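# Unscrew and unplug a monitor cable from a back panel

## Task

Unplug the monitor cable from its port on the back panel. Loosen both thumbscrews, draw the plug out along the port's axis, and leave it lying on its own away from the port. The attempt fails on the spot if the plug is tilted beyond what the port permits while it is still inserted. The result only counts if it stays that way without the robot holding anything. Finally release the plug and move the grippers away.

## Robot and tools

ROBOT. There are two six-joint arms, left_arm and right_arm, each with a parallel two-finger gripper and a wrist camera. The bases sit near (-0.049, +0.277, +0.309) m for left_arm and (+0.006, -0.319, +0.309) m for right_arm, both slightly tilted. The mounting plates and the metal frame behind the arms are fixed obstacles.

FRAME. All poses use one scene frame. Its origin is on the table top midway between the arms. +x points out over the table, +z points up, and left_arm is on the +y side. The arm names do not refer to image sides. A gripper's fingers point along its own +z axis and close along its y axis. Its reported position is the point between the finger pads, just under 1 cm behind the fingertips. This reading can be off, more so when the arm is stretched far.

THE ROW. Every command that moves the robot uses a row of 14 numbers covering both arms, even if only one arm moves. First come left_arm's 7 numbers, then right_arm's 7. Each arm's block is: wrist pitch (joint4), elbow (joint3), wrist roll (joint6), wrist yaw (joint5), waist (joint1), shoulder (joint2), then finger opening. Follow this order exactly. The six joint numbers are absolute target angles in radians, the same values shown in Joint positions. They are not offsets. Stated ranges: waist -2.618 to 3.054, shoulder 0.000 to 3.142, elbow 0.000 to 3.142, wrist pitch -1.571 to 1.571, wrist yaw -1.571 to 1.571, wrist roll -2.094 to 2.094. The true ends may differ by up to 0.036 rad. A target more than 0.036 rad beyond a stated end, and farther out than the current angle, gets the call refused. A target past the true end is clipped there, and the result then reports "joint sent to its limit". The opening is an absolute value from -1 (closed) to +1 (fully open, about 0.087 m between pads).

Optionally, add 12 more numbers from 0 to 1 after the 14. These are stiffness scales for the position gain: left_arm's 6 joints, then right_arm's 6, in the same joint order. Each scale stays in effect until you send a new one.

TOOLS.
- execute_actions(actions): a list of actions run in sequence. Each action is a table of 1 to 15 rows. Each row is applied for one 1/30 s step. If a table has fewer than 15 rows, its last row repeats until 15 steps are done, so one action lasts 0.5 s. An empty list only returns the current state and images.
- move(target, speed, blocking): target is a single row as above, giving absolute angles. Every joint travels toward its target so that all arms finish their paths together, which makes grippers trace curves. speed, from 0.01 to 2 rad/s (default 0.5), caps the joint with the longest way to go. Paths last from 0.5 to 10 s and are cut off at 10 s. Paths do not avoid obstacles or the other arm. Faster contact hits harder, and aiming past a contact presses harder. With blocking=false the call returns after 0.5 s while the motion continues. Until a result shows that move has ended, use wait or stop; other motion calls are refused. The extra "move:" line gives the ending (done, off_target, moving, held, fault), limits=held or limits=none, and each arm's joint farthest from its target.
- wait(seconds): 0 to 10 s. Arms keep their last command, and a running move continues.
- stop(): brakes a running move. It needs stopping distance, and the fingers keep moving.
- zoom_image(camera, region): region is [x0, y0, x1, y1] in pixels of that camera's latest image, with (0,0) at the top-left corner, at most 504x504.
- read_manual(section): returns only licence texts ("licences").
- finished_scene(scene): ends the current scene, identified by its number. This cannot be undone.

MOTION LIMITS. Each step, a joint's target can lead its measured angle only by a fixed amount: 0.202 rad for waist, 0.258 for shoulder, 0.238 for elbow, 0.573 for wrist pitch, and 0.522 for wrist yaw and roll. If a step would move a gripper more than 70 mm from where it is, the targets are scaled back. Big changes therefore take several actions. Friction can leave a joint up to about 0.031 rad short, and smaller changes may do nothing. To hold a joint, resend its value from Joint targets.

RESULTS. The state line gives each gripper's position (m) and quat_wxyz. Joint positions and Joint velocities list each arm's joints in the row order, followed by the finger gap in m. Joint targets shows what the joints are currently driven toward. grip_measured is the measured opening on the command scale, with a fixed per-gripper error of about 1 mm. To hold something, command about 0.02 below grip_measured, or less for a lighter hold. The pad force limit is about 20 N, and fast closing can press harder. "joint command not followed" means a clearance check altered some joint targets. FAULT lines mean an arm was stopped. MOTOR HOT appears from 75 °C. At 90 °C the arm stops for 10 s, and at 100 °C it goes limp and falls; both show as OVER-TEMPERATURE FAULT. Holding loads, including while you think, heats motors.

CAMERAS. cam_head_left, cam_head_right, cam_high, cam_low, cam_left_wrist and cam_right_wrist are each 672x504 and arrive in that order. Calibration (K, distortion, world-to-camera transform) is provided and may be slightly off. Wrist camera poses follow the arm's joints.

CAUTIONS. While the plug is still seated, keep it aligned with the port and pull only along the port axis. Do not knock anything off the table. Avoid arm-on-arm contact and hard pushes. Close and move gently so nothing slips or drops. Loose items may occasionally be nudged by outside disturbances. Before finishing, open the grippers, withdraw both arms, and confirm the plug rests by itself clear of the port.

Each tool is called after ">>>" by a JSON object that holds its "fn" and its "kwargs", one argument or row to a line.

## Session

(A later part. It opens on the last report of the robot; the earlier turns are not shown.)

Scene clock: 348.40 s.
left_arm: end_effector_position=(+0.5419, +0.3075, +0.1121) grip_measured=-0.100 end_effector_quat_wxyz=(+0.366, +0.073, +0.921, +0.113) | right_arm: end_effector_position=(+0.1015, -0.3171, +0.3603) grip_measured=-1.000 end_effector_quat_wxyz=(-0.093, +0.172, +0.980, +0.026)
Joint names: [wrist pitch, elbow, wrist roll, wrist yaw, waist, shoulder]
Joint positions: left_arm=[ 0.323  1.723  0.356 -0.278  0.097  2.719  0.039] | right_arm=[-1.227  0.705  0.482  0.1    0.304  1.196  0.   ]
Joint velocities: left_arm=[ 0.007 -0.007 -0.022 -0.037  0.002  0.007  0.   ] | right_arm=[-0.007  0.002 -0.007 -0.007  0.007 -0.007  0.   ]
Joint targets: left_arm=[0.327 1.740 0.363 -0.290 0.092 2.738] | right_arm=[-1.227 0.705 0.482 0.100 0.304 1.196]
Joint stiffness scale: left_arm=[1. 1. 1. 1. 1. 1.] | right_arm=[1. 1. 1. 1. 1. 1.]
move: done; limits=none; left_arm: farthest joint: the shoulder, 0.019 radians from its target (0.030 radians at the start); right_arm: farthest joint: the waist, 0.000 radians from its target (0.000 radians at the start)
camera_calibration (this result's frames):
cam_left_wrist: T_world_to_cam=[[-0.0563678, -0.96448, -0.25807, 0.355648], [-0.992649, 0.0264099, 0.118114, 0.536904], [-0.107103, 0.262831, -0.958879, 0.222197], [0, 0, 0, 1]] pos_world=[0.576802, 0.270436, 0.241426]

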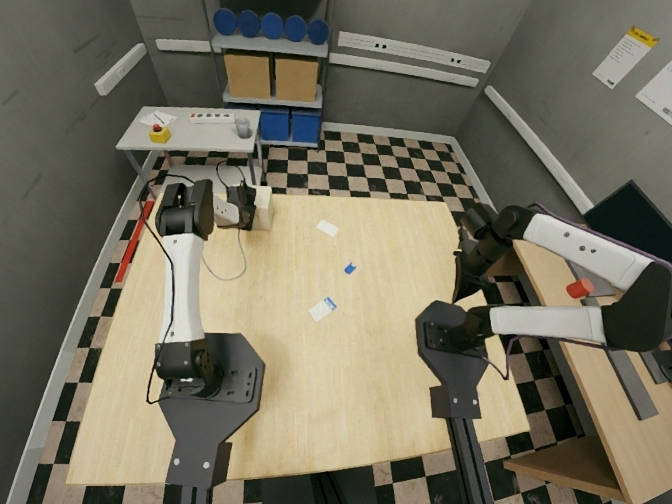

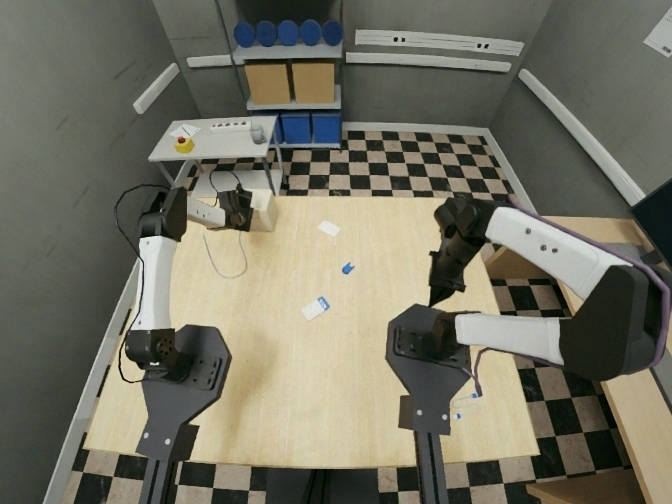

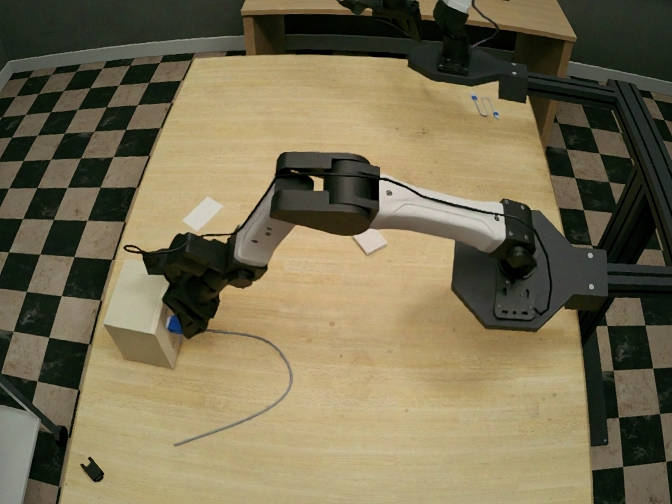

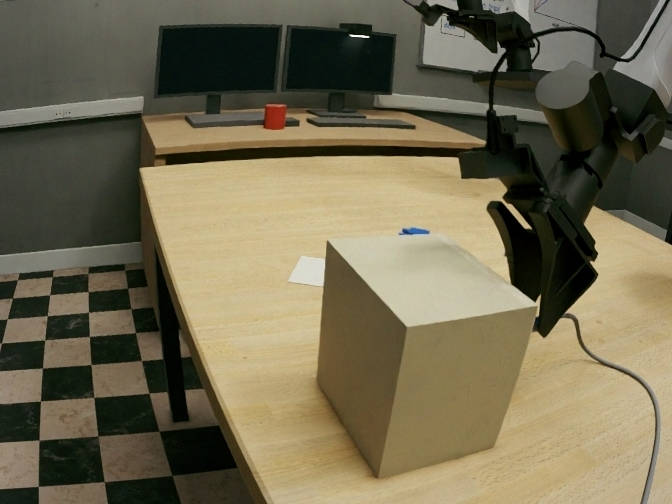

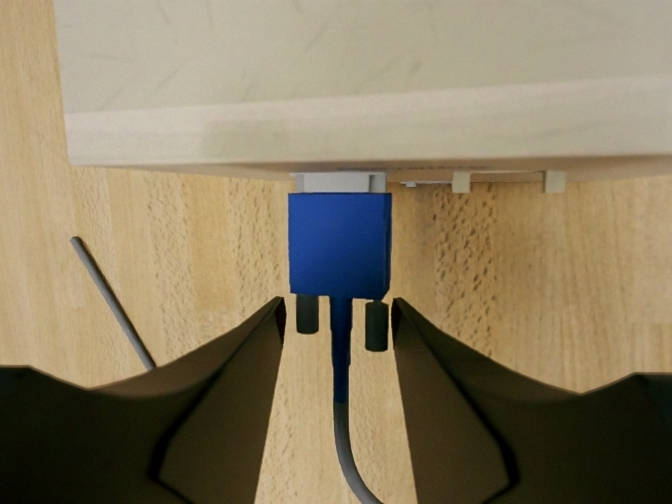

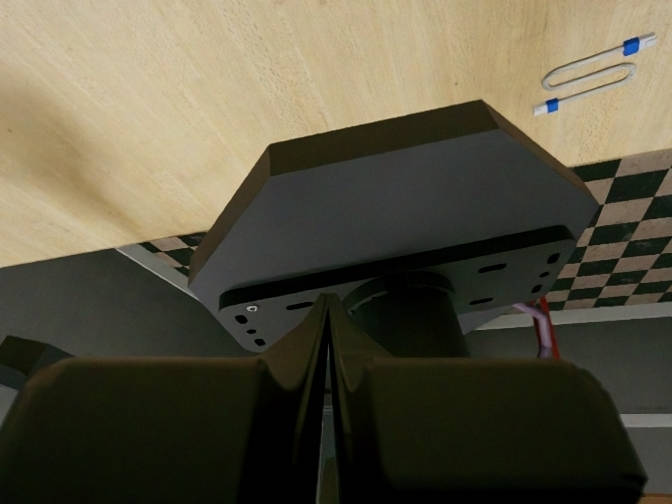

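>>> {"fn": "move", "kwargs": {
  "target": [0.248,1.682,0.213,-0.03,0.177,2.658,-0.1,-1.227,0.705,0.482,0.1,0.304,1.196,-1],
  "speed": 0.4
}}

Scene clock: 350.87 s.
left_arm: end_effector_position=(+0.5410, +0.3065, +0.1185) grip_measured=-0.100 end_effector_quat_wxyz=(+0.375, +0.025, +0.927, -0.006) | right_arm: end_effector_position=(+0.1015, -0.3171, +0.3603) grip_measured=-1.000 end_effector_quat_wxyz=(-0.093, +0.172, +0.980, +0.026)
Joint names: [wrist pitch, elbow, wrist roll, wrist yaw, waist, shoulder]
Joint positions: left_arm=[ 0.267  1.702  0.219 -0.041  0.169  2.667  0.039] | right_arm=[-1.227  0.705  0.482  0.1    0.304  1.196  0.   ]
Joint velocities: left_arm=[-0.007 -0.002 -0.022  0.066 -0.012 -0.007 -0.   ] | right_arm=[-0.051 -0.007  0.007 -0.007  0.007 -0.007  0.   ]
Joint targets: left_arm=[0.248 1.682 0.213 -0.030 0.177 2.658] | right_arm=[-1.227 0.705 0.482 0.100 0.304 1.196]
Joint stiffness scale: left_arm=[1. 1. 1. 1. 1. 1.] | right_arm=[1. 1. 1. 1. 1. 1.]
move: done; limits=none; left_arm: farthest joint: the elbow, 0.020 radians from its target (0.041 radians at the start); right_arm: farthest joint: the waist, 0.000 radians from its target (0.000 radians at the start)
camera_calibration (this result's frames):
cam_left_wrist: T_world_to_cam=[[-0.0551706, -0.99846, -0.00580793, 0.33616], [-0.993408, 0.0543042, 0.10095, 0.529175], [-0.100479, 0.0113391, -0.994875, 0.306248], [0, 0, 0, 1]] pos_world=[0.575004, 0.303433, 0.253211]

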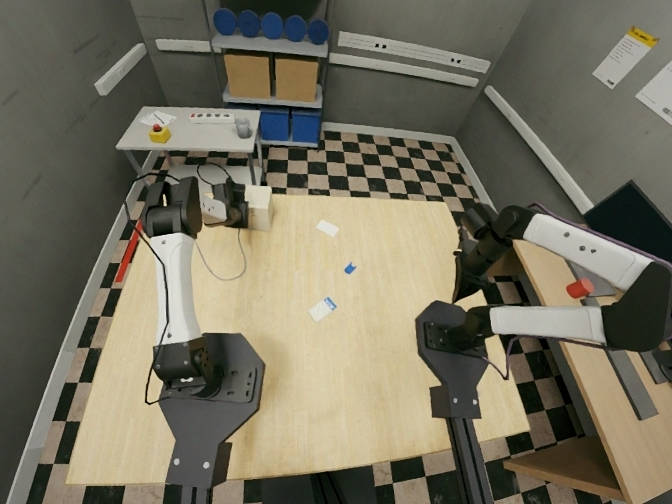

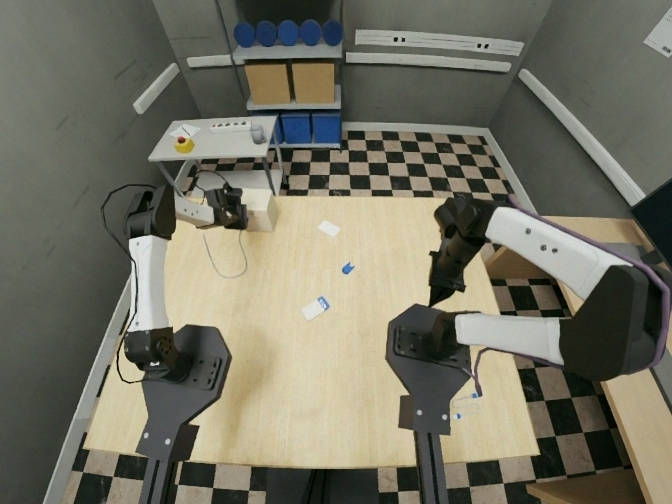

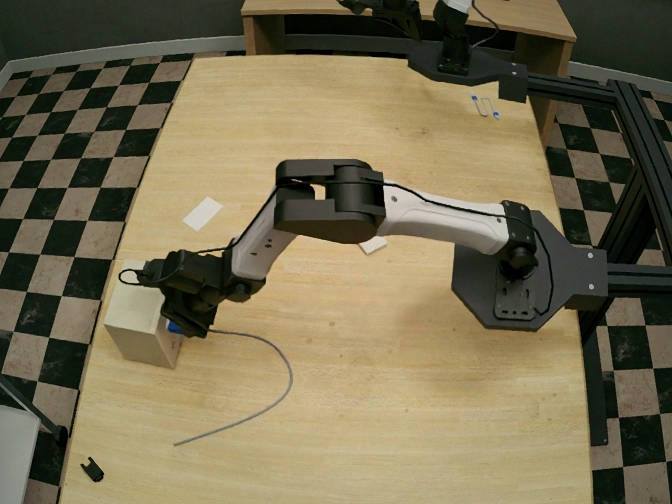

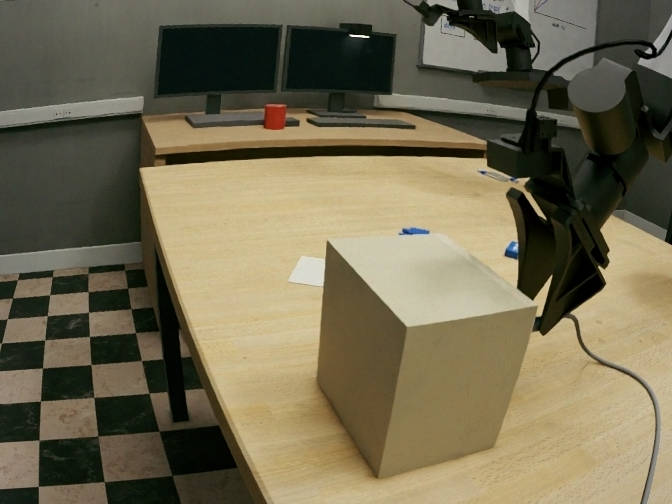

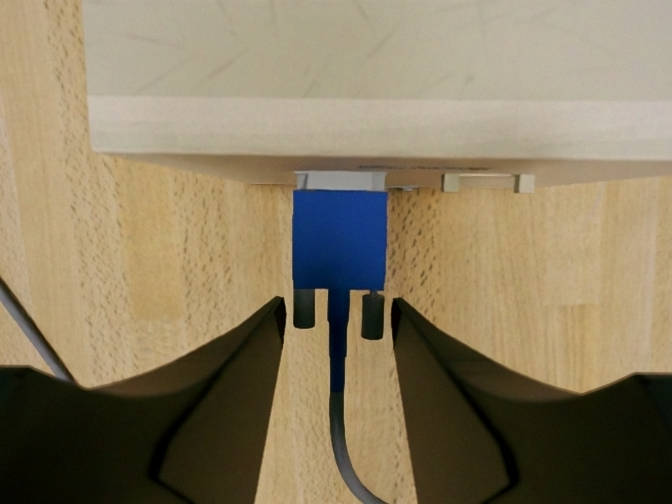

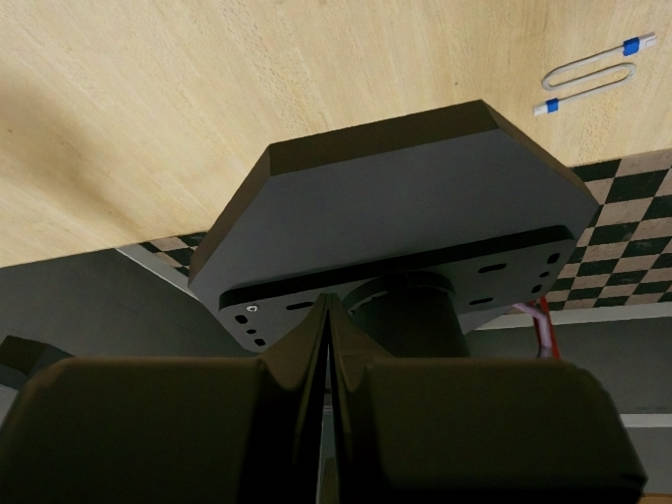

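>>> {"fn": "execute_actions", "kwargs": {
  "actions": [
    [[0.27,1.712,0.219,-0.041,0.177,2.68,-0.2,-1.227,0.705,0.482,0.1,0.304,1.196,-1],[0.27,1.712,0.219,-0.041,0.177,2.68,-0.25,-1.227,0.705,0.482,0.1,0.304,1.196,-1],[0.27,1.712,0.219,-0.041,0.177,2.68,-0.28,-1.227,0.705,0.482,0.1,0.304,1.196,-1],[0.27,1.712,0.219,-0.041,0.177,2.68,-0.30,-1.227,0.705,0.482,0.1,0.304,1.196,-1],[0.27,1.712,0.219,-0.041,0.177,2.68,-0.32,-1.227,0.705,0.482,0.1,0.304,1.196,-1],[0.27,1.712,0.219,-0.041,0.177,2.68,-0.34,-1.227,0.705,0.482,0.1,0.304,1.196,-1],[0.27,1.712,0.219,-0.041,0.177,2.68,-0.34,-1.227,0.705,0.482,0.1,0.304,1.196,-1],[0.27,1.712,0.219,-0.041,0.177,2.68,-0.34,-1.227,0.705,0.482,0.1,0.304,1.196,-1],[0.27,1.712,0.219,-0.041,0.177,2.68,-0.34,-1.227,0.705,0.482,0.1,0.304,1.196,-1],[0.272,1.715,0.219,-0.041,0.178,2.685,-0.34,-1.227,0.705,0.482,0.1,0.304,1.196,-1],[0.273,1.716,0.219,-0.041,0.178,2.688,-0.34,-1.227,0.705,0.482,0.1,0.304,1.196,-1],[0.275,1.718,0.219,-0.041,0.179,2.691,-0.34,-1.227,0.705,0.482,0.1,0.304,1.196,-1],[0.276,1.719,0.219,-0.041,0.179,2.694,-0.34,-1.227,0.705,0.482,0.1,0.304,1.196,-1],[0.277,1.721,0.219,-0.041,0.179,2.697,-0.34,-1.227,0.705,0.482,0.1,0.304,1.196,-1],[0.279,1.722,0.219,-0.041,0.180,2.700,-0.34,-1.227,0.705,0.482,0.1,0.304,1.196,-1]],
    [[0.280,1.723,0.219,-0.041,0.180,2.703,-0.34,-1.227,0.705,0.482,0.1,0.304,1.196,-1],[0.281,1.725,0.219,-0.041,0.180,2.706,-0.34,-1.227,0.705,0.482,0.1,0.304,1.196,-1],[0.283,1.726,0.219,-0.041,0.181,2.709,-0.34,-1.227,0.705,0.482,0.1,0.304,1.196,-1],[0.284,1.728,0.219,-0.041,0.181,2.712,-0.34,-1.227,0.705,0.482,0.1,0.304,1.196,-1],[0.285,1.729,0.219,-0.041,0.181,2.715,-0.34,-1.227,0.705,0.482,0.1,0.304,1.196,-1]]
  ]
}}

Scene clock: 353.10 s.
left_arm: end_effector_position=(+0.5410, +0.3063, +0.1160) grip_measured=-0.297 end_effector_quat_wxyz=(+0.374, +0.025, +0.927, -0.005) | right_arm: end_effector_position=(+0.1015, -0.3171, +0.3603) grip_measured=-1.000 end_effector_quat_wxyz=(-0.093, +0.172, +0.980, +0.026)
Joint names: [wrist pitch, elbow, wrist roll, wrist yaw, waist, shoulder]
Joint positions: left_arm=[ 0.267  1.708  0.219 -0.043  0.169  2.675  0.031] | right_arm=[-1.227  0.705  0.482  0.1    0.304  1.196  0.   ]
Joint velocities: left_arm=[ 0.037  0.002  0.037 -0.007 -0.012 -0.007  0.   ] | right_arm=[-0.022  0.027 -0.037 -0.066  0.012  0.007  0.   ]
Joint targets: left_arm=[0.285 1.729 0.219 -0.041 0.181 2.715] | right_arm=[-1.227 0.705 0.482 0.100 0.304 1.196]
Joint stiffness scale: left_arm=[1. 1. 1. 1. 1. 1.] | right_arm=[1. 1. 1. 1. 1. 1.]
camera_calibration (this result's frames):
cam_left_wrist: T_world_to_cam=[[-0.0542012, -0.99851, -0.00636307, 0.335527], [-0.993242, 0.053258, 0.103123, 0.529473], [-0.10263, 0.0119094, -0.994648, 0.304733], [0, 0, 0, 1]] pos_world=[0.575356, 0.303199, 0.250636]

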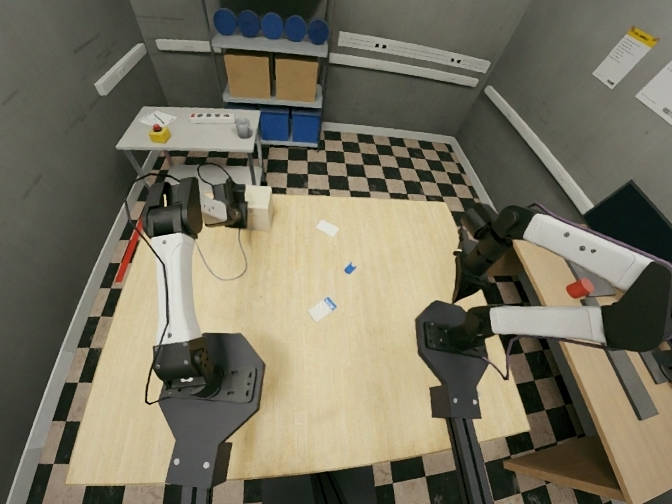

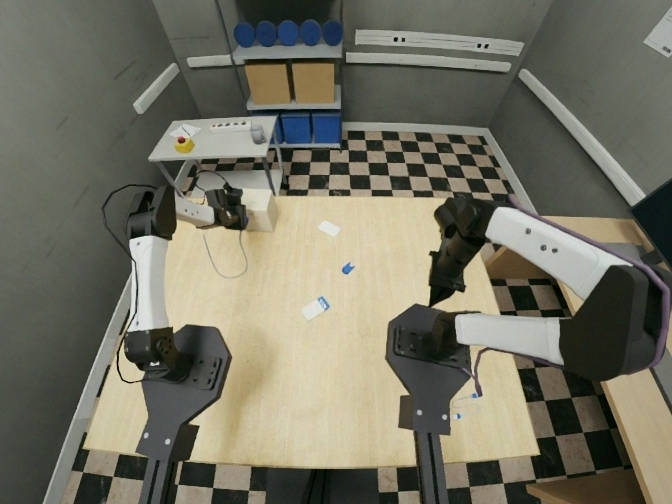

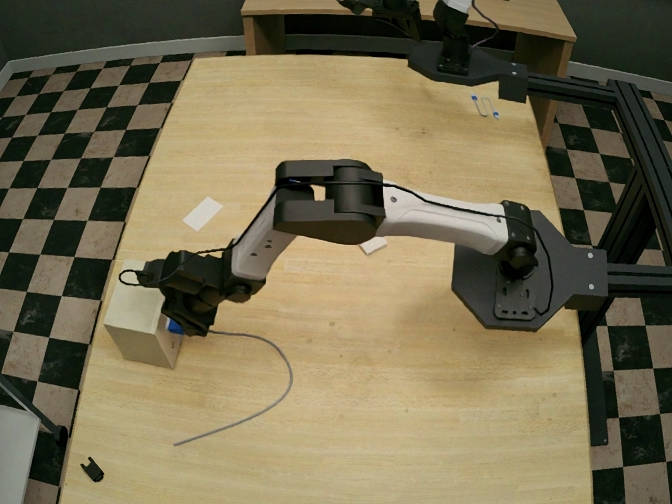

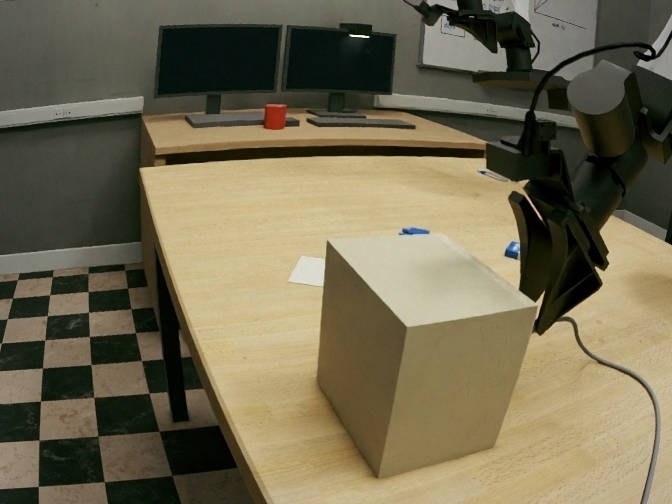

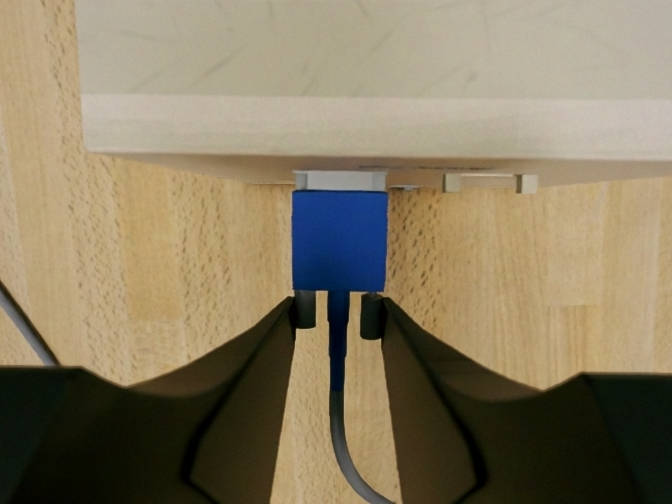

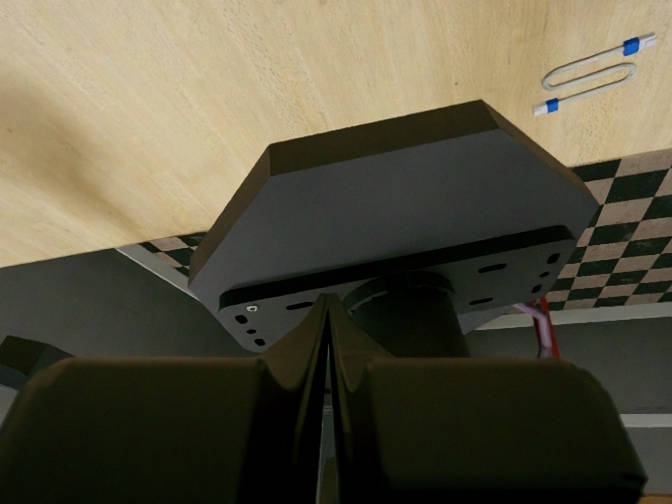

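>>> {"fn": "execute_actions", "kwargs": {
  "actions": [
    [[0.285,1.729,0.219,-0.041,0.181,2.715,-0.30,-1.227,0.705,0.482,0.1,0.304,1.196,-1]]
  ]
}}

Scene clock: 356.90 s.
left_arm: end_effector_position=(+0.5412, +0.3063, +0.1162) grip_measured=-0.295 end_effector_quat_wxyz=(+0.374, +0.025, +0.927, -0.005) | right_arm: end_effector_position=(+0.1015, -0.3171, +0.3603) grip_measured=-1.000 end_effector_quat_wxyz=(-0.093, +0.172, +0.980, +0.026)
Joint names: [wrist pitch, elbow, wrist roll, wrist yaw, waist, shoulder]
Joint positions: left_arm=[ 0.267  1.709  0.219 -0.043  0.169  2.675  0.031] | right_arm=[-1.227  0.705  0.482  0.1    0.304  1.196  0.   ]
Joint velocities: left_arm=[-0.066  0.012 -0.007  0.007  0.022  0.002  0.   ] | right_arm=[ 0.051 -0.017 -0.022 -0.022 -0.017 -0.012  0.   ]
Joint targets: left_arm=[0.285 1.729 0.219 -0.041 0.181 2.715] | right_arm=[-1.227 0.705 0.482 0.100 0.304 1.196]
Joint stiffness scale: left_arm=[1. 1. 1. 1. 1. 1.] | right_arm=[1. 1. 1. 1. 1. 1.]
camera_calibration (this result's frames):
cam_left_wrist: T_world_to_cam=[[-0.0541332, -0.998513, -0.00641285, 0.335538], [-0.993284, 0.0531898, 0.102752, 0.529694], [-0.102259, 0.0119321, -0.994686, 0.30466], [0, 0, 0, 1]] pos_world=[0.575454, 0.30323, 0.250766]

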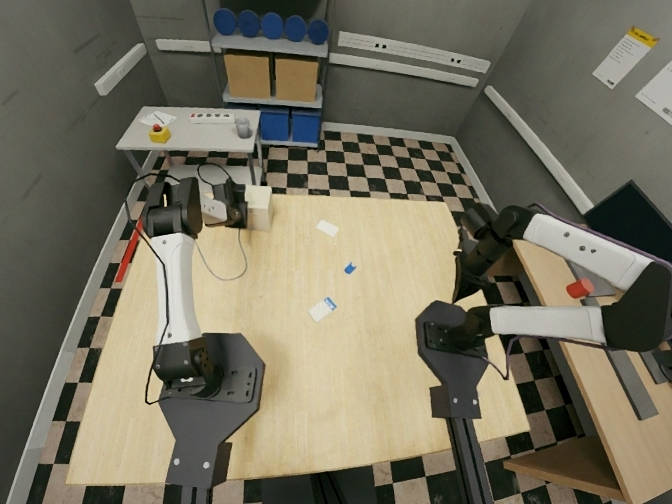

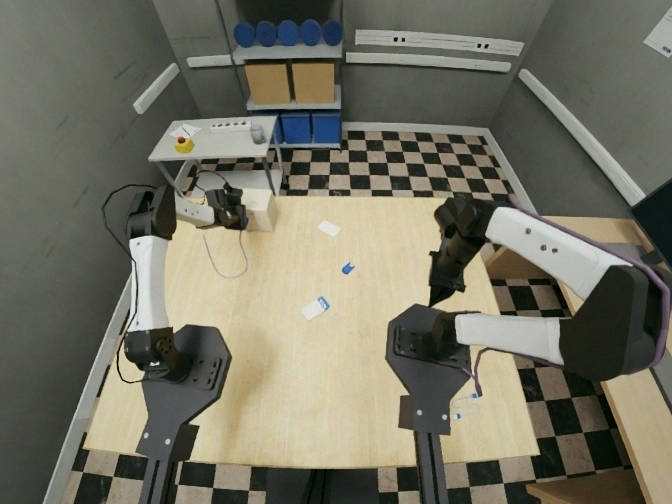

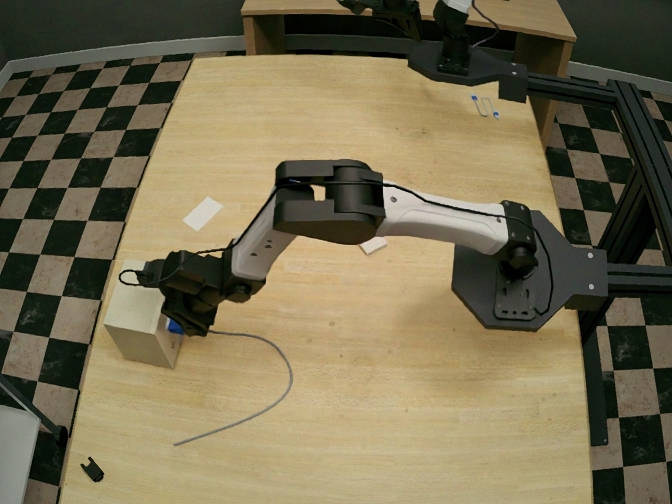

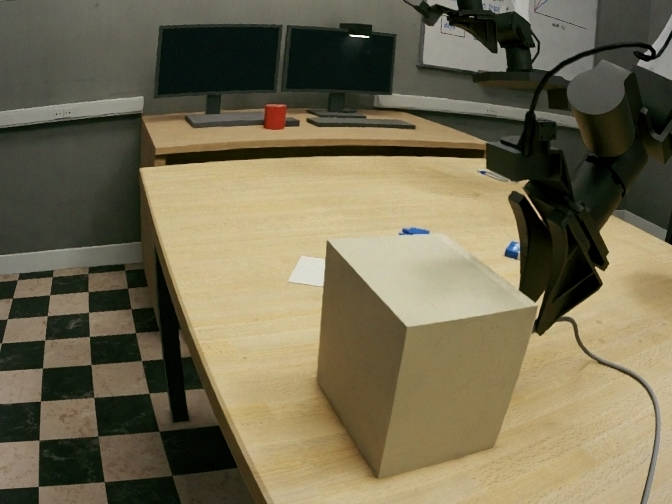

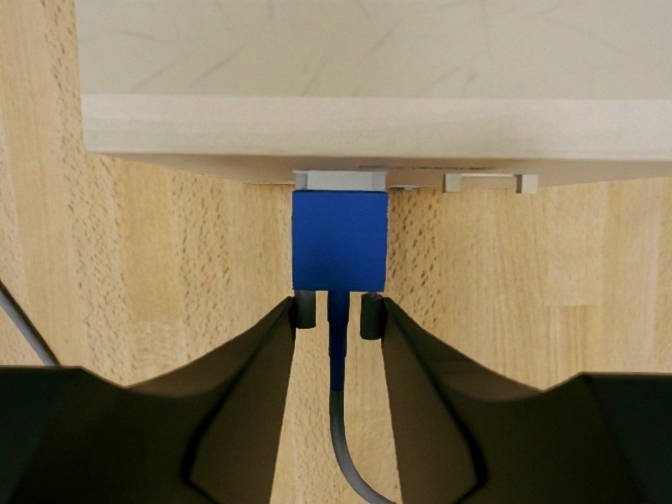

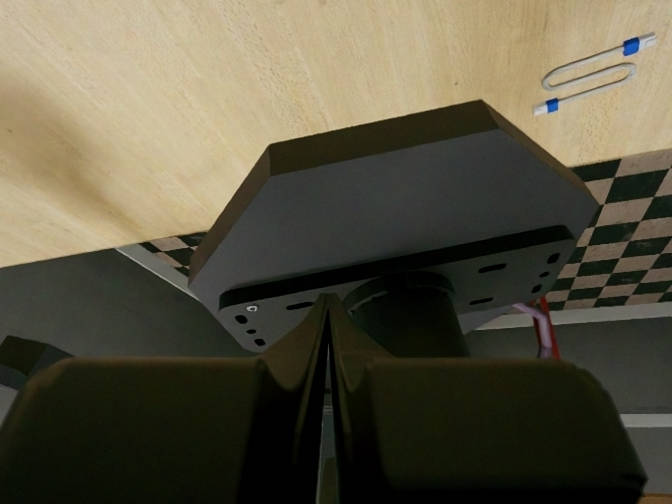

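>>> {"fn": "move", "kwargs": {
  "target": [0.322,1.738,0.363,-0.29,0.092,2.74,-0.1,-1.227,0.705,0.482,0.1,0.304,1.196,-1],
  "speed": 0.5
}}

>>> {"fn": "move", "kwargs": {
  "target": [0.25,1.705,0.04,0.27,0.268,2.74,-0.4,-1.227,0.705,0.482,0.1,0.304,1.196,-1],
  "speed": 0.35
}}

>>> {"fn": "move", "kwargs": {
  "target": [0.322,1.738,0.363,-0.29,0.092,2.715,-0.1,-1.227,0.705,0.482,0.1,0.304,1.196,-1],
  "speed": 0.6
}}

>>> {"fn": "zoom_image", "kwargs": {
  "camera": "cam_left_wrist",
  "region": [270, 170, 410, 355]
}}

Scene clock: 359.43 s.
left_arm: end_effector_position=(+0.5395, +0.3077, +0.1096) grip_measured=-0.100 end_effector_quat_wxyz=(+0.361, +0.074, +0.923, +0.112) | right_arm: end_effector_position=(+0.1015, -0.3171, +0.3603) grip_measured=-1.000 end_effector_quat_wxyz=(-0.093, +0.172, +0.980, +0.026)
Joint names: [wrist pitch, elbow, wrist roll, wrist yaw, waist, shoulder]
Joint positions: left_arm=[ 0.316  1.723  0.356 -0.278  0.098  2.721  0.039] | right_arm=[-1.227  0.705  0.482  0.1    0.304  1.196  0.   ]
Joint velocities: left_arm=[ 0.007  0.002 -0.066  0.051 -0.017 -0.022  0.001] | right_arm=[ 0.037  0.002 -0.037 -0.051 -0.012 -0.012  0.   ]
Joint targets: left_arm=[0.322 1.738 0.363 -0.290 0.092 2.740] | right_arm=[-1.227 0.705 0.482 0.100 0.304 1.196]
Joint stiffness scale: left_arm=[1. 1. 1. 1. 1. 1.] | right_arm=[1. 1. 1. 1. 1. 1.]
move: done; limits=none; left_arm: farthest joint: the shoulder, 0.019 radians from its target (0.065 radians at the start); right_arm: farthest joint: the waist, 0.000 radians from its target (0.000 radians at the start)
camera_calibration (this result's frames):
cam_left_wrist: T_world_to_cam=[[-0.0595705, -0.96443, -0.257538, 0.356714], [-0.991405, 0.0270565, 0.127998, 0.532875], [-0.116477, 0.26295, -0.957753, 0.224308], [0, 0, 0, 1]] pos_world=[0.575672, 0.270626, 0.238492]

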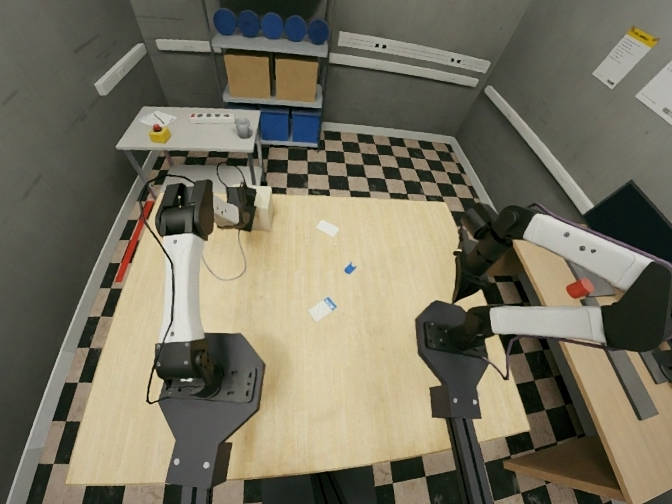

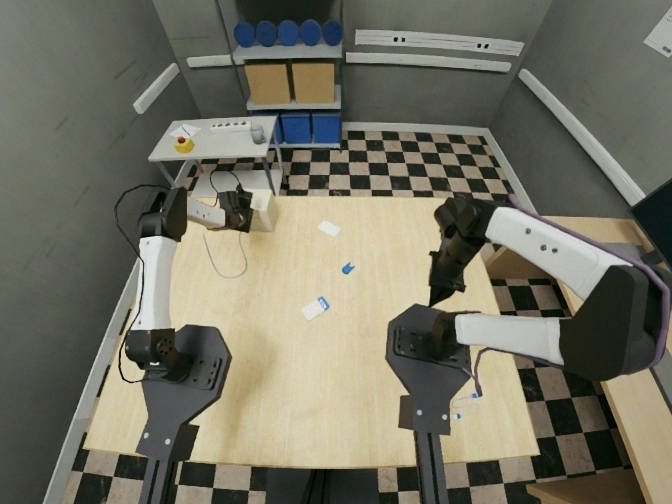

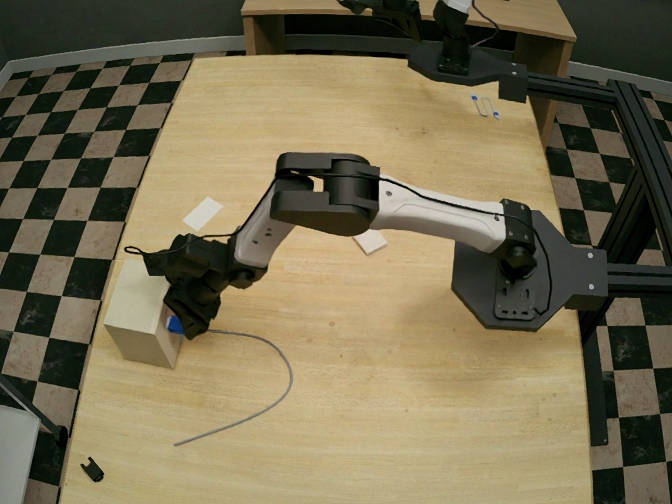

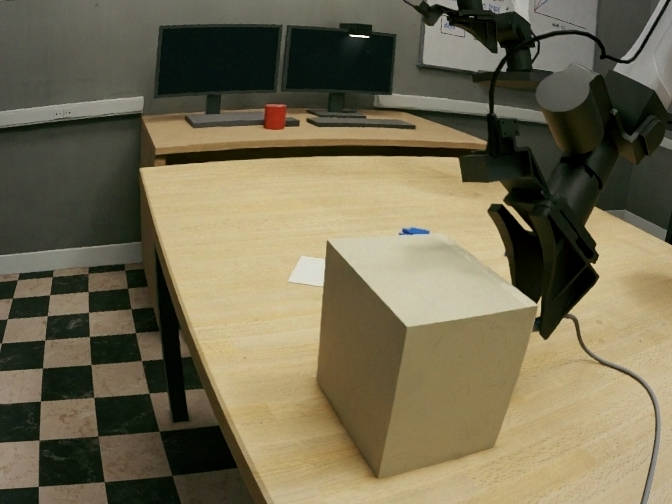

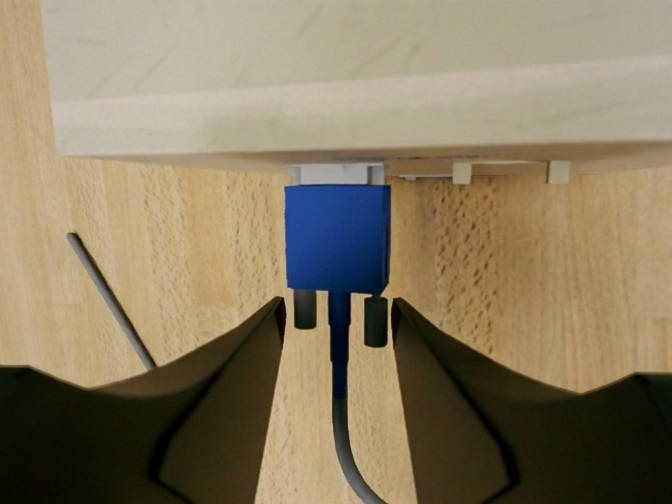

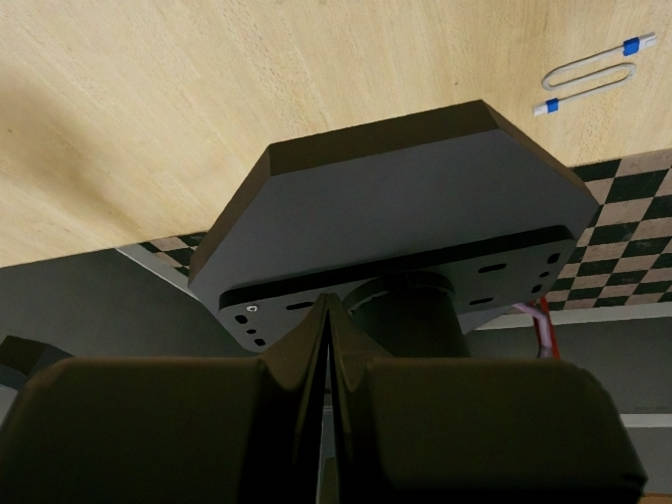

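Scene clock: 361.53 s.
left_arm: end_effector_position=(+0.5397, +0.3056, +0.1091) grip_measured=-0.320 end_effector_quat_wxyz=(+0.387, -0.035, +0.909, -0.147) | right_arm: end_effector_position=(+0.1015, -0.3171, +0.3603) grip_measured=-1.000 end_effector_quat_wxyz=(-0.093, +0.172, +0.980, +0.026)
Joint names: [wrist pitch, elbow, wrist roll, wrist yaw, waist, shoulder]
Joint positions: left_arm=[0.291 1.723 0.062 0.255 0.266 2.706 0.03 ] | right_arm=[-1.227  0.705  0.482  0.1    0.304  1.196  0.   ]
Joint velocities: left_arm=[ 0.051  0.002 -0.095 -0.066  0.017 -0.007  0.001] | right_arm=[-0.037 -0.012  0.007  0.037 -0.007 -0.002  0.   ]
Joint targets: left_arm=[0.250 1.705 0.040 0.270 0.268 2.740] | right_arm=[-1.227 0.705 0.482 0.100 0.304 1.196]
Joint stiffness scale: left_arm=[1. 1. 1. 1. 1. 1.] | right_arm=[1. 1. 1. 1. 1. 1.]
move: off_target (left_arm); limits=none; left_arm: farthest joint: the wrist pitch, 0.041 radians from its target (0.066 radians at the start); right_arm: farthest joint: the waist, 0.000 radians from its target (0.000 radians at the start)
camera_calibration (this result's frames):
cam_left_wrist: T_world_to_cam=[[-0.0551158, -0.953208, 0.297249, 0.288265], [-0.995824, 0.0741769, 0.0532225, 0.529363], [-0.0727811, -0.293074, -0.953315, 0.370342], [0, 0, 0, 1]] pos_world=[0.569994, 0.344048, 0.239192]

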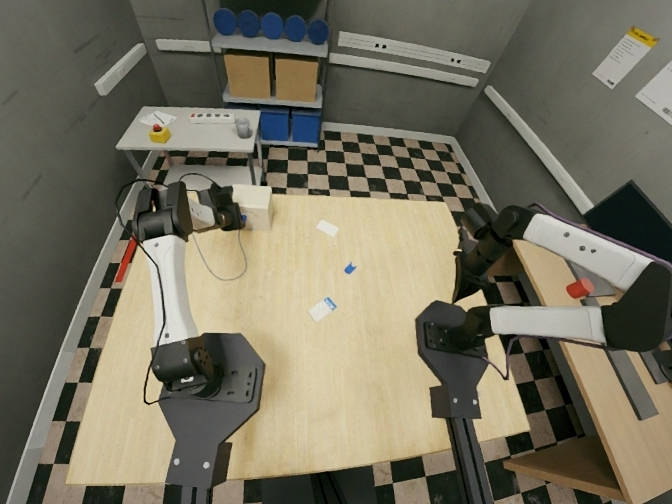

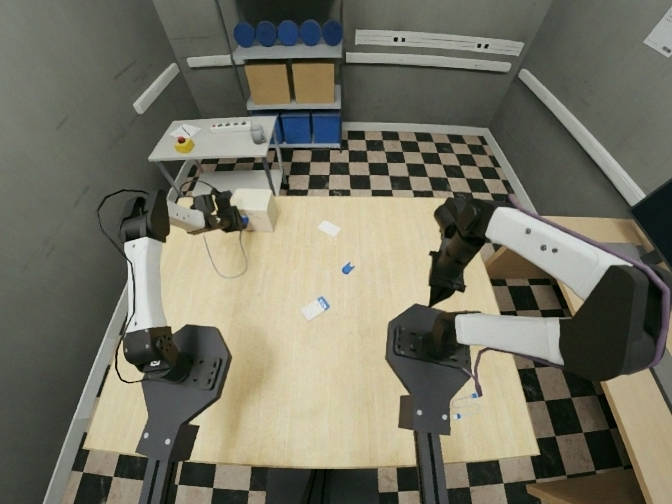

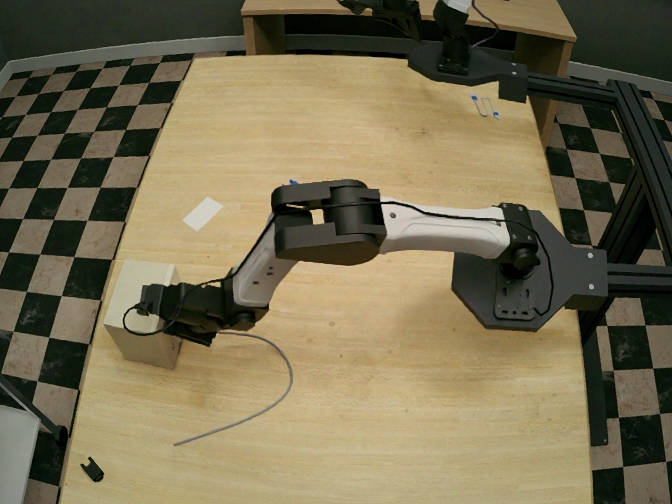

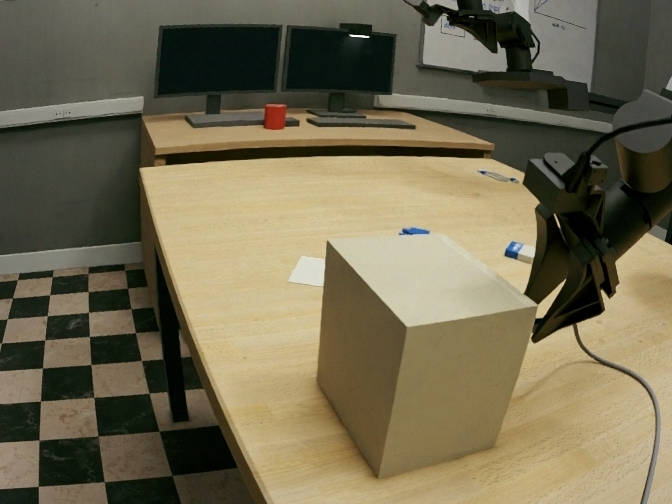

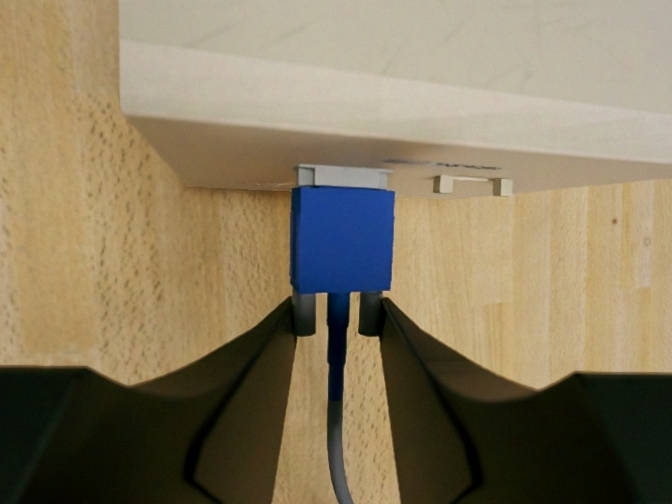

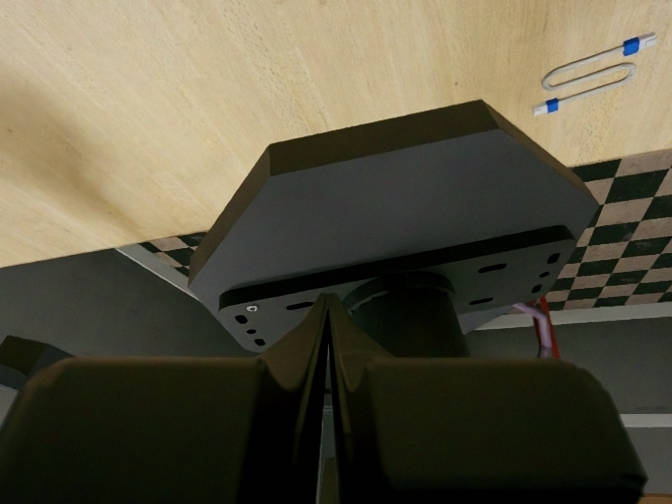

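Scene clock: 363.23 s.
left_arm: end_effector_position=(+0.5443, +0.3079, +0.1186) grip_measured=-0.100 end_effector_quat_wxyz=(+0.368, +0.073, +0.920, +0.113) | right_arm: end_effector_position=(+0.1015, -0.3171, +0.3603) grip_measured=-1.000 end_effector_quat_wxyz=(-0.093, +0.172, +0.980, +0.026)
Joint names: [wrist pitch, elbow, wrist roll, wrist yaw, waist, shoulder]
Joint positions: left_arm=[ 0.316  1.723  0.356 -0.278  0.095  2.705  0.039] | right_arm=[-1.227  0.705  0.482  0.1    0.304  1.196  0.   ]
Joint velocities: left_arm=[-0.037 -0.002 -0.022 -0.037 -0.012  0.002  0.001] | right_arm=[-0.022 -0.002  0.007  0.037 -0.022 -0.002  0.   ]
Joint targets: left_arm=[0.322 1.738 0.363 -0.290 0.092 2.715] | right_arm=[-1.227 0.705 0.482 0.100 0.304 1.196]
Joint stiffness scale: left_arm=[1. 1. 1. 1. 1. 1.] | right_arm=[1. 1. 1. 1. 1. 1.]
move: done; limits=none; left_arm: farthest joint: the elbow, 0.015 radians from its target (0.015 radians at the start); right_arm: farthest joint: the waist, 0.000 radians from its target (0.000 radians at the start)
camera_calibration (this result's frames):
cam_left_wrist: T_world_to_cam=[[-0.0549522, -0.964496, -0.258318, 0.357174], [-0.993319, 0.0265125, 0.112318, 0.539573], [-0.101482, 0.262764, -0.959508, 0.225543], [0, 0, 0, 1]] pos_world=[0.578484, 0.270923, 0.248071]

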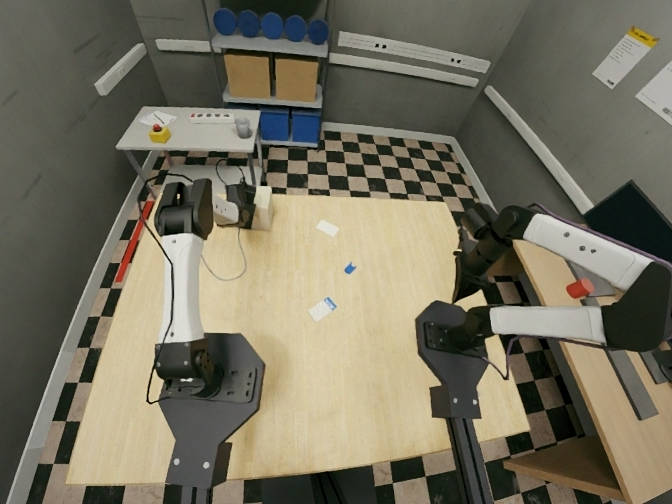

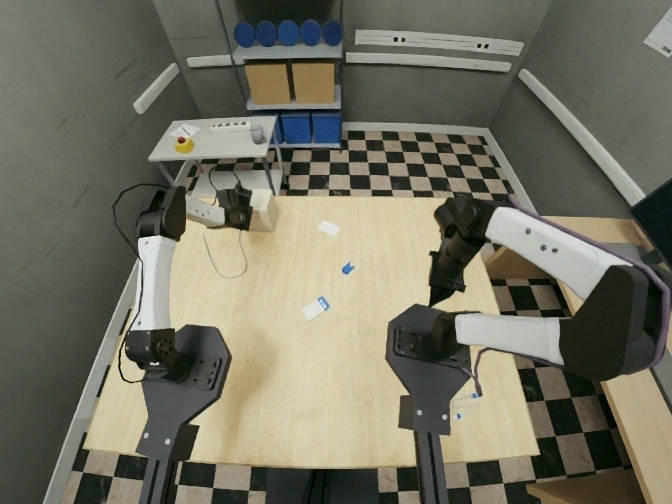

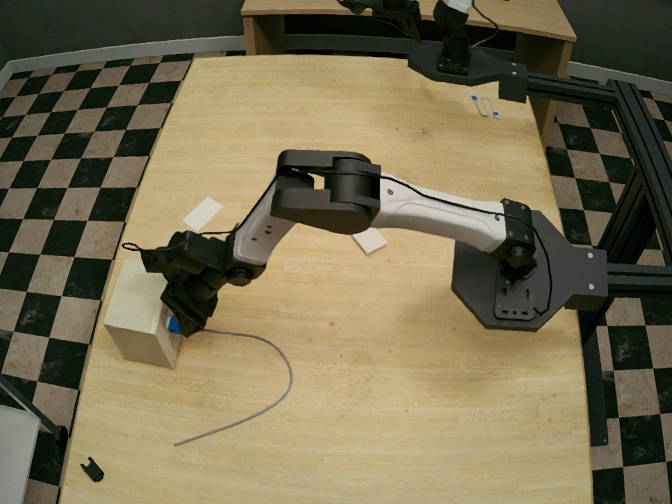

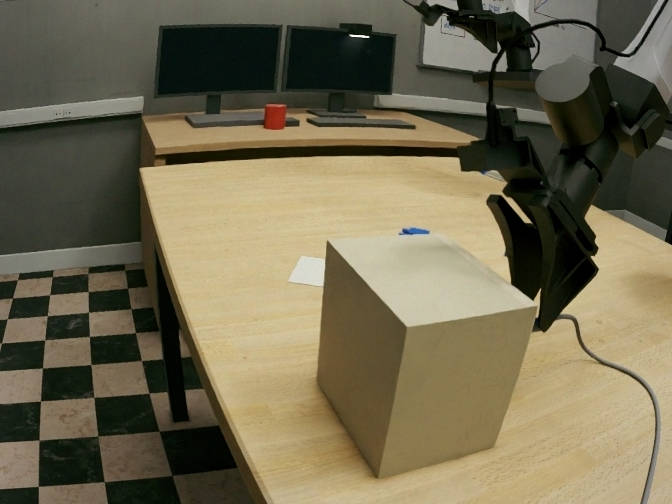

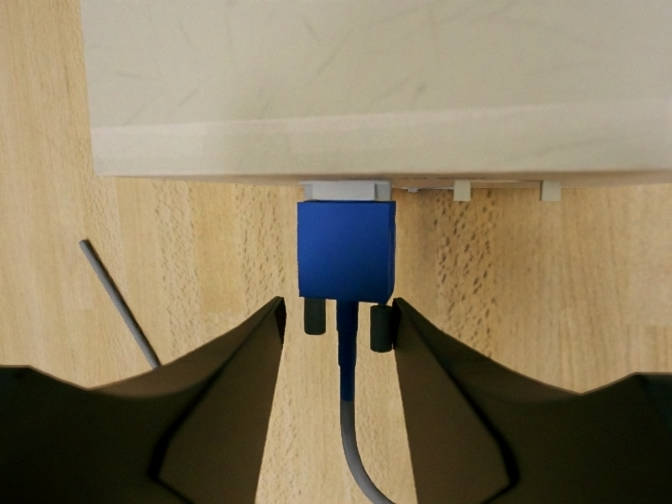

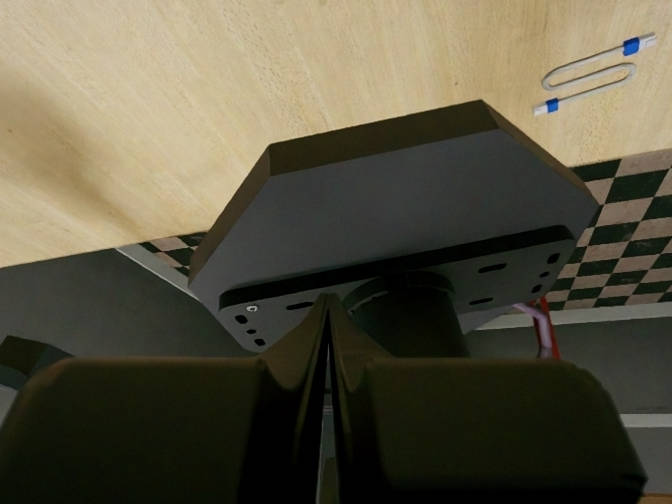

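Region (270, 170, 410, 355) of cam_left_wrist's 672x504 image, scaled by 2.724, with more detail than that image has; it fills the left 381 columns of this view, and the rest is white.

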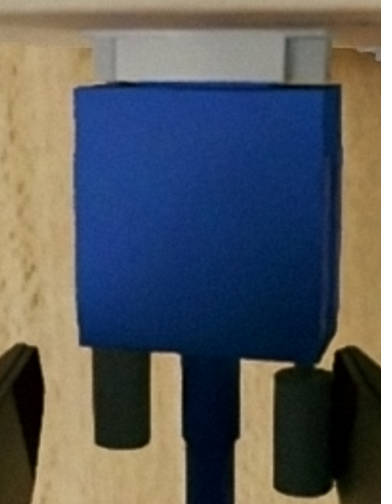

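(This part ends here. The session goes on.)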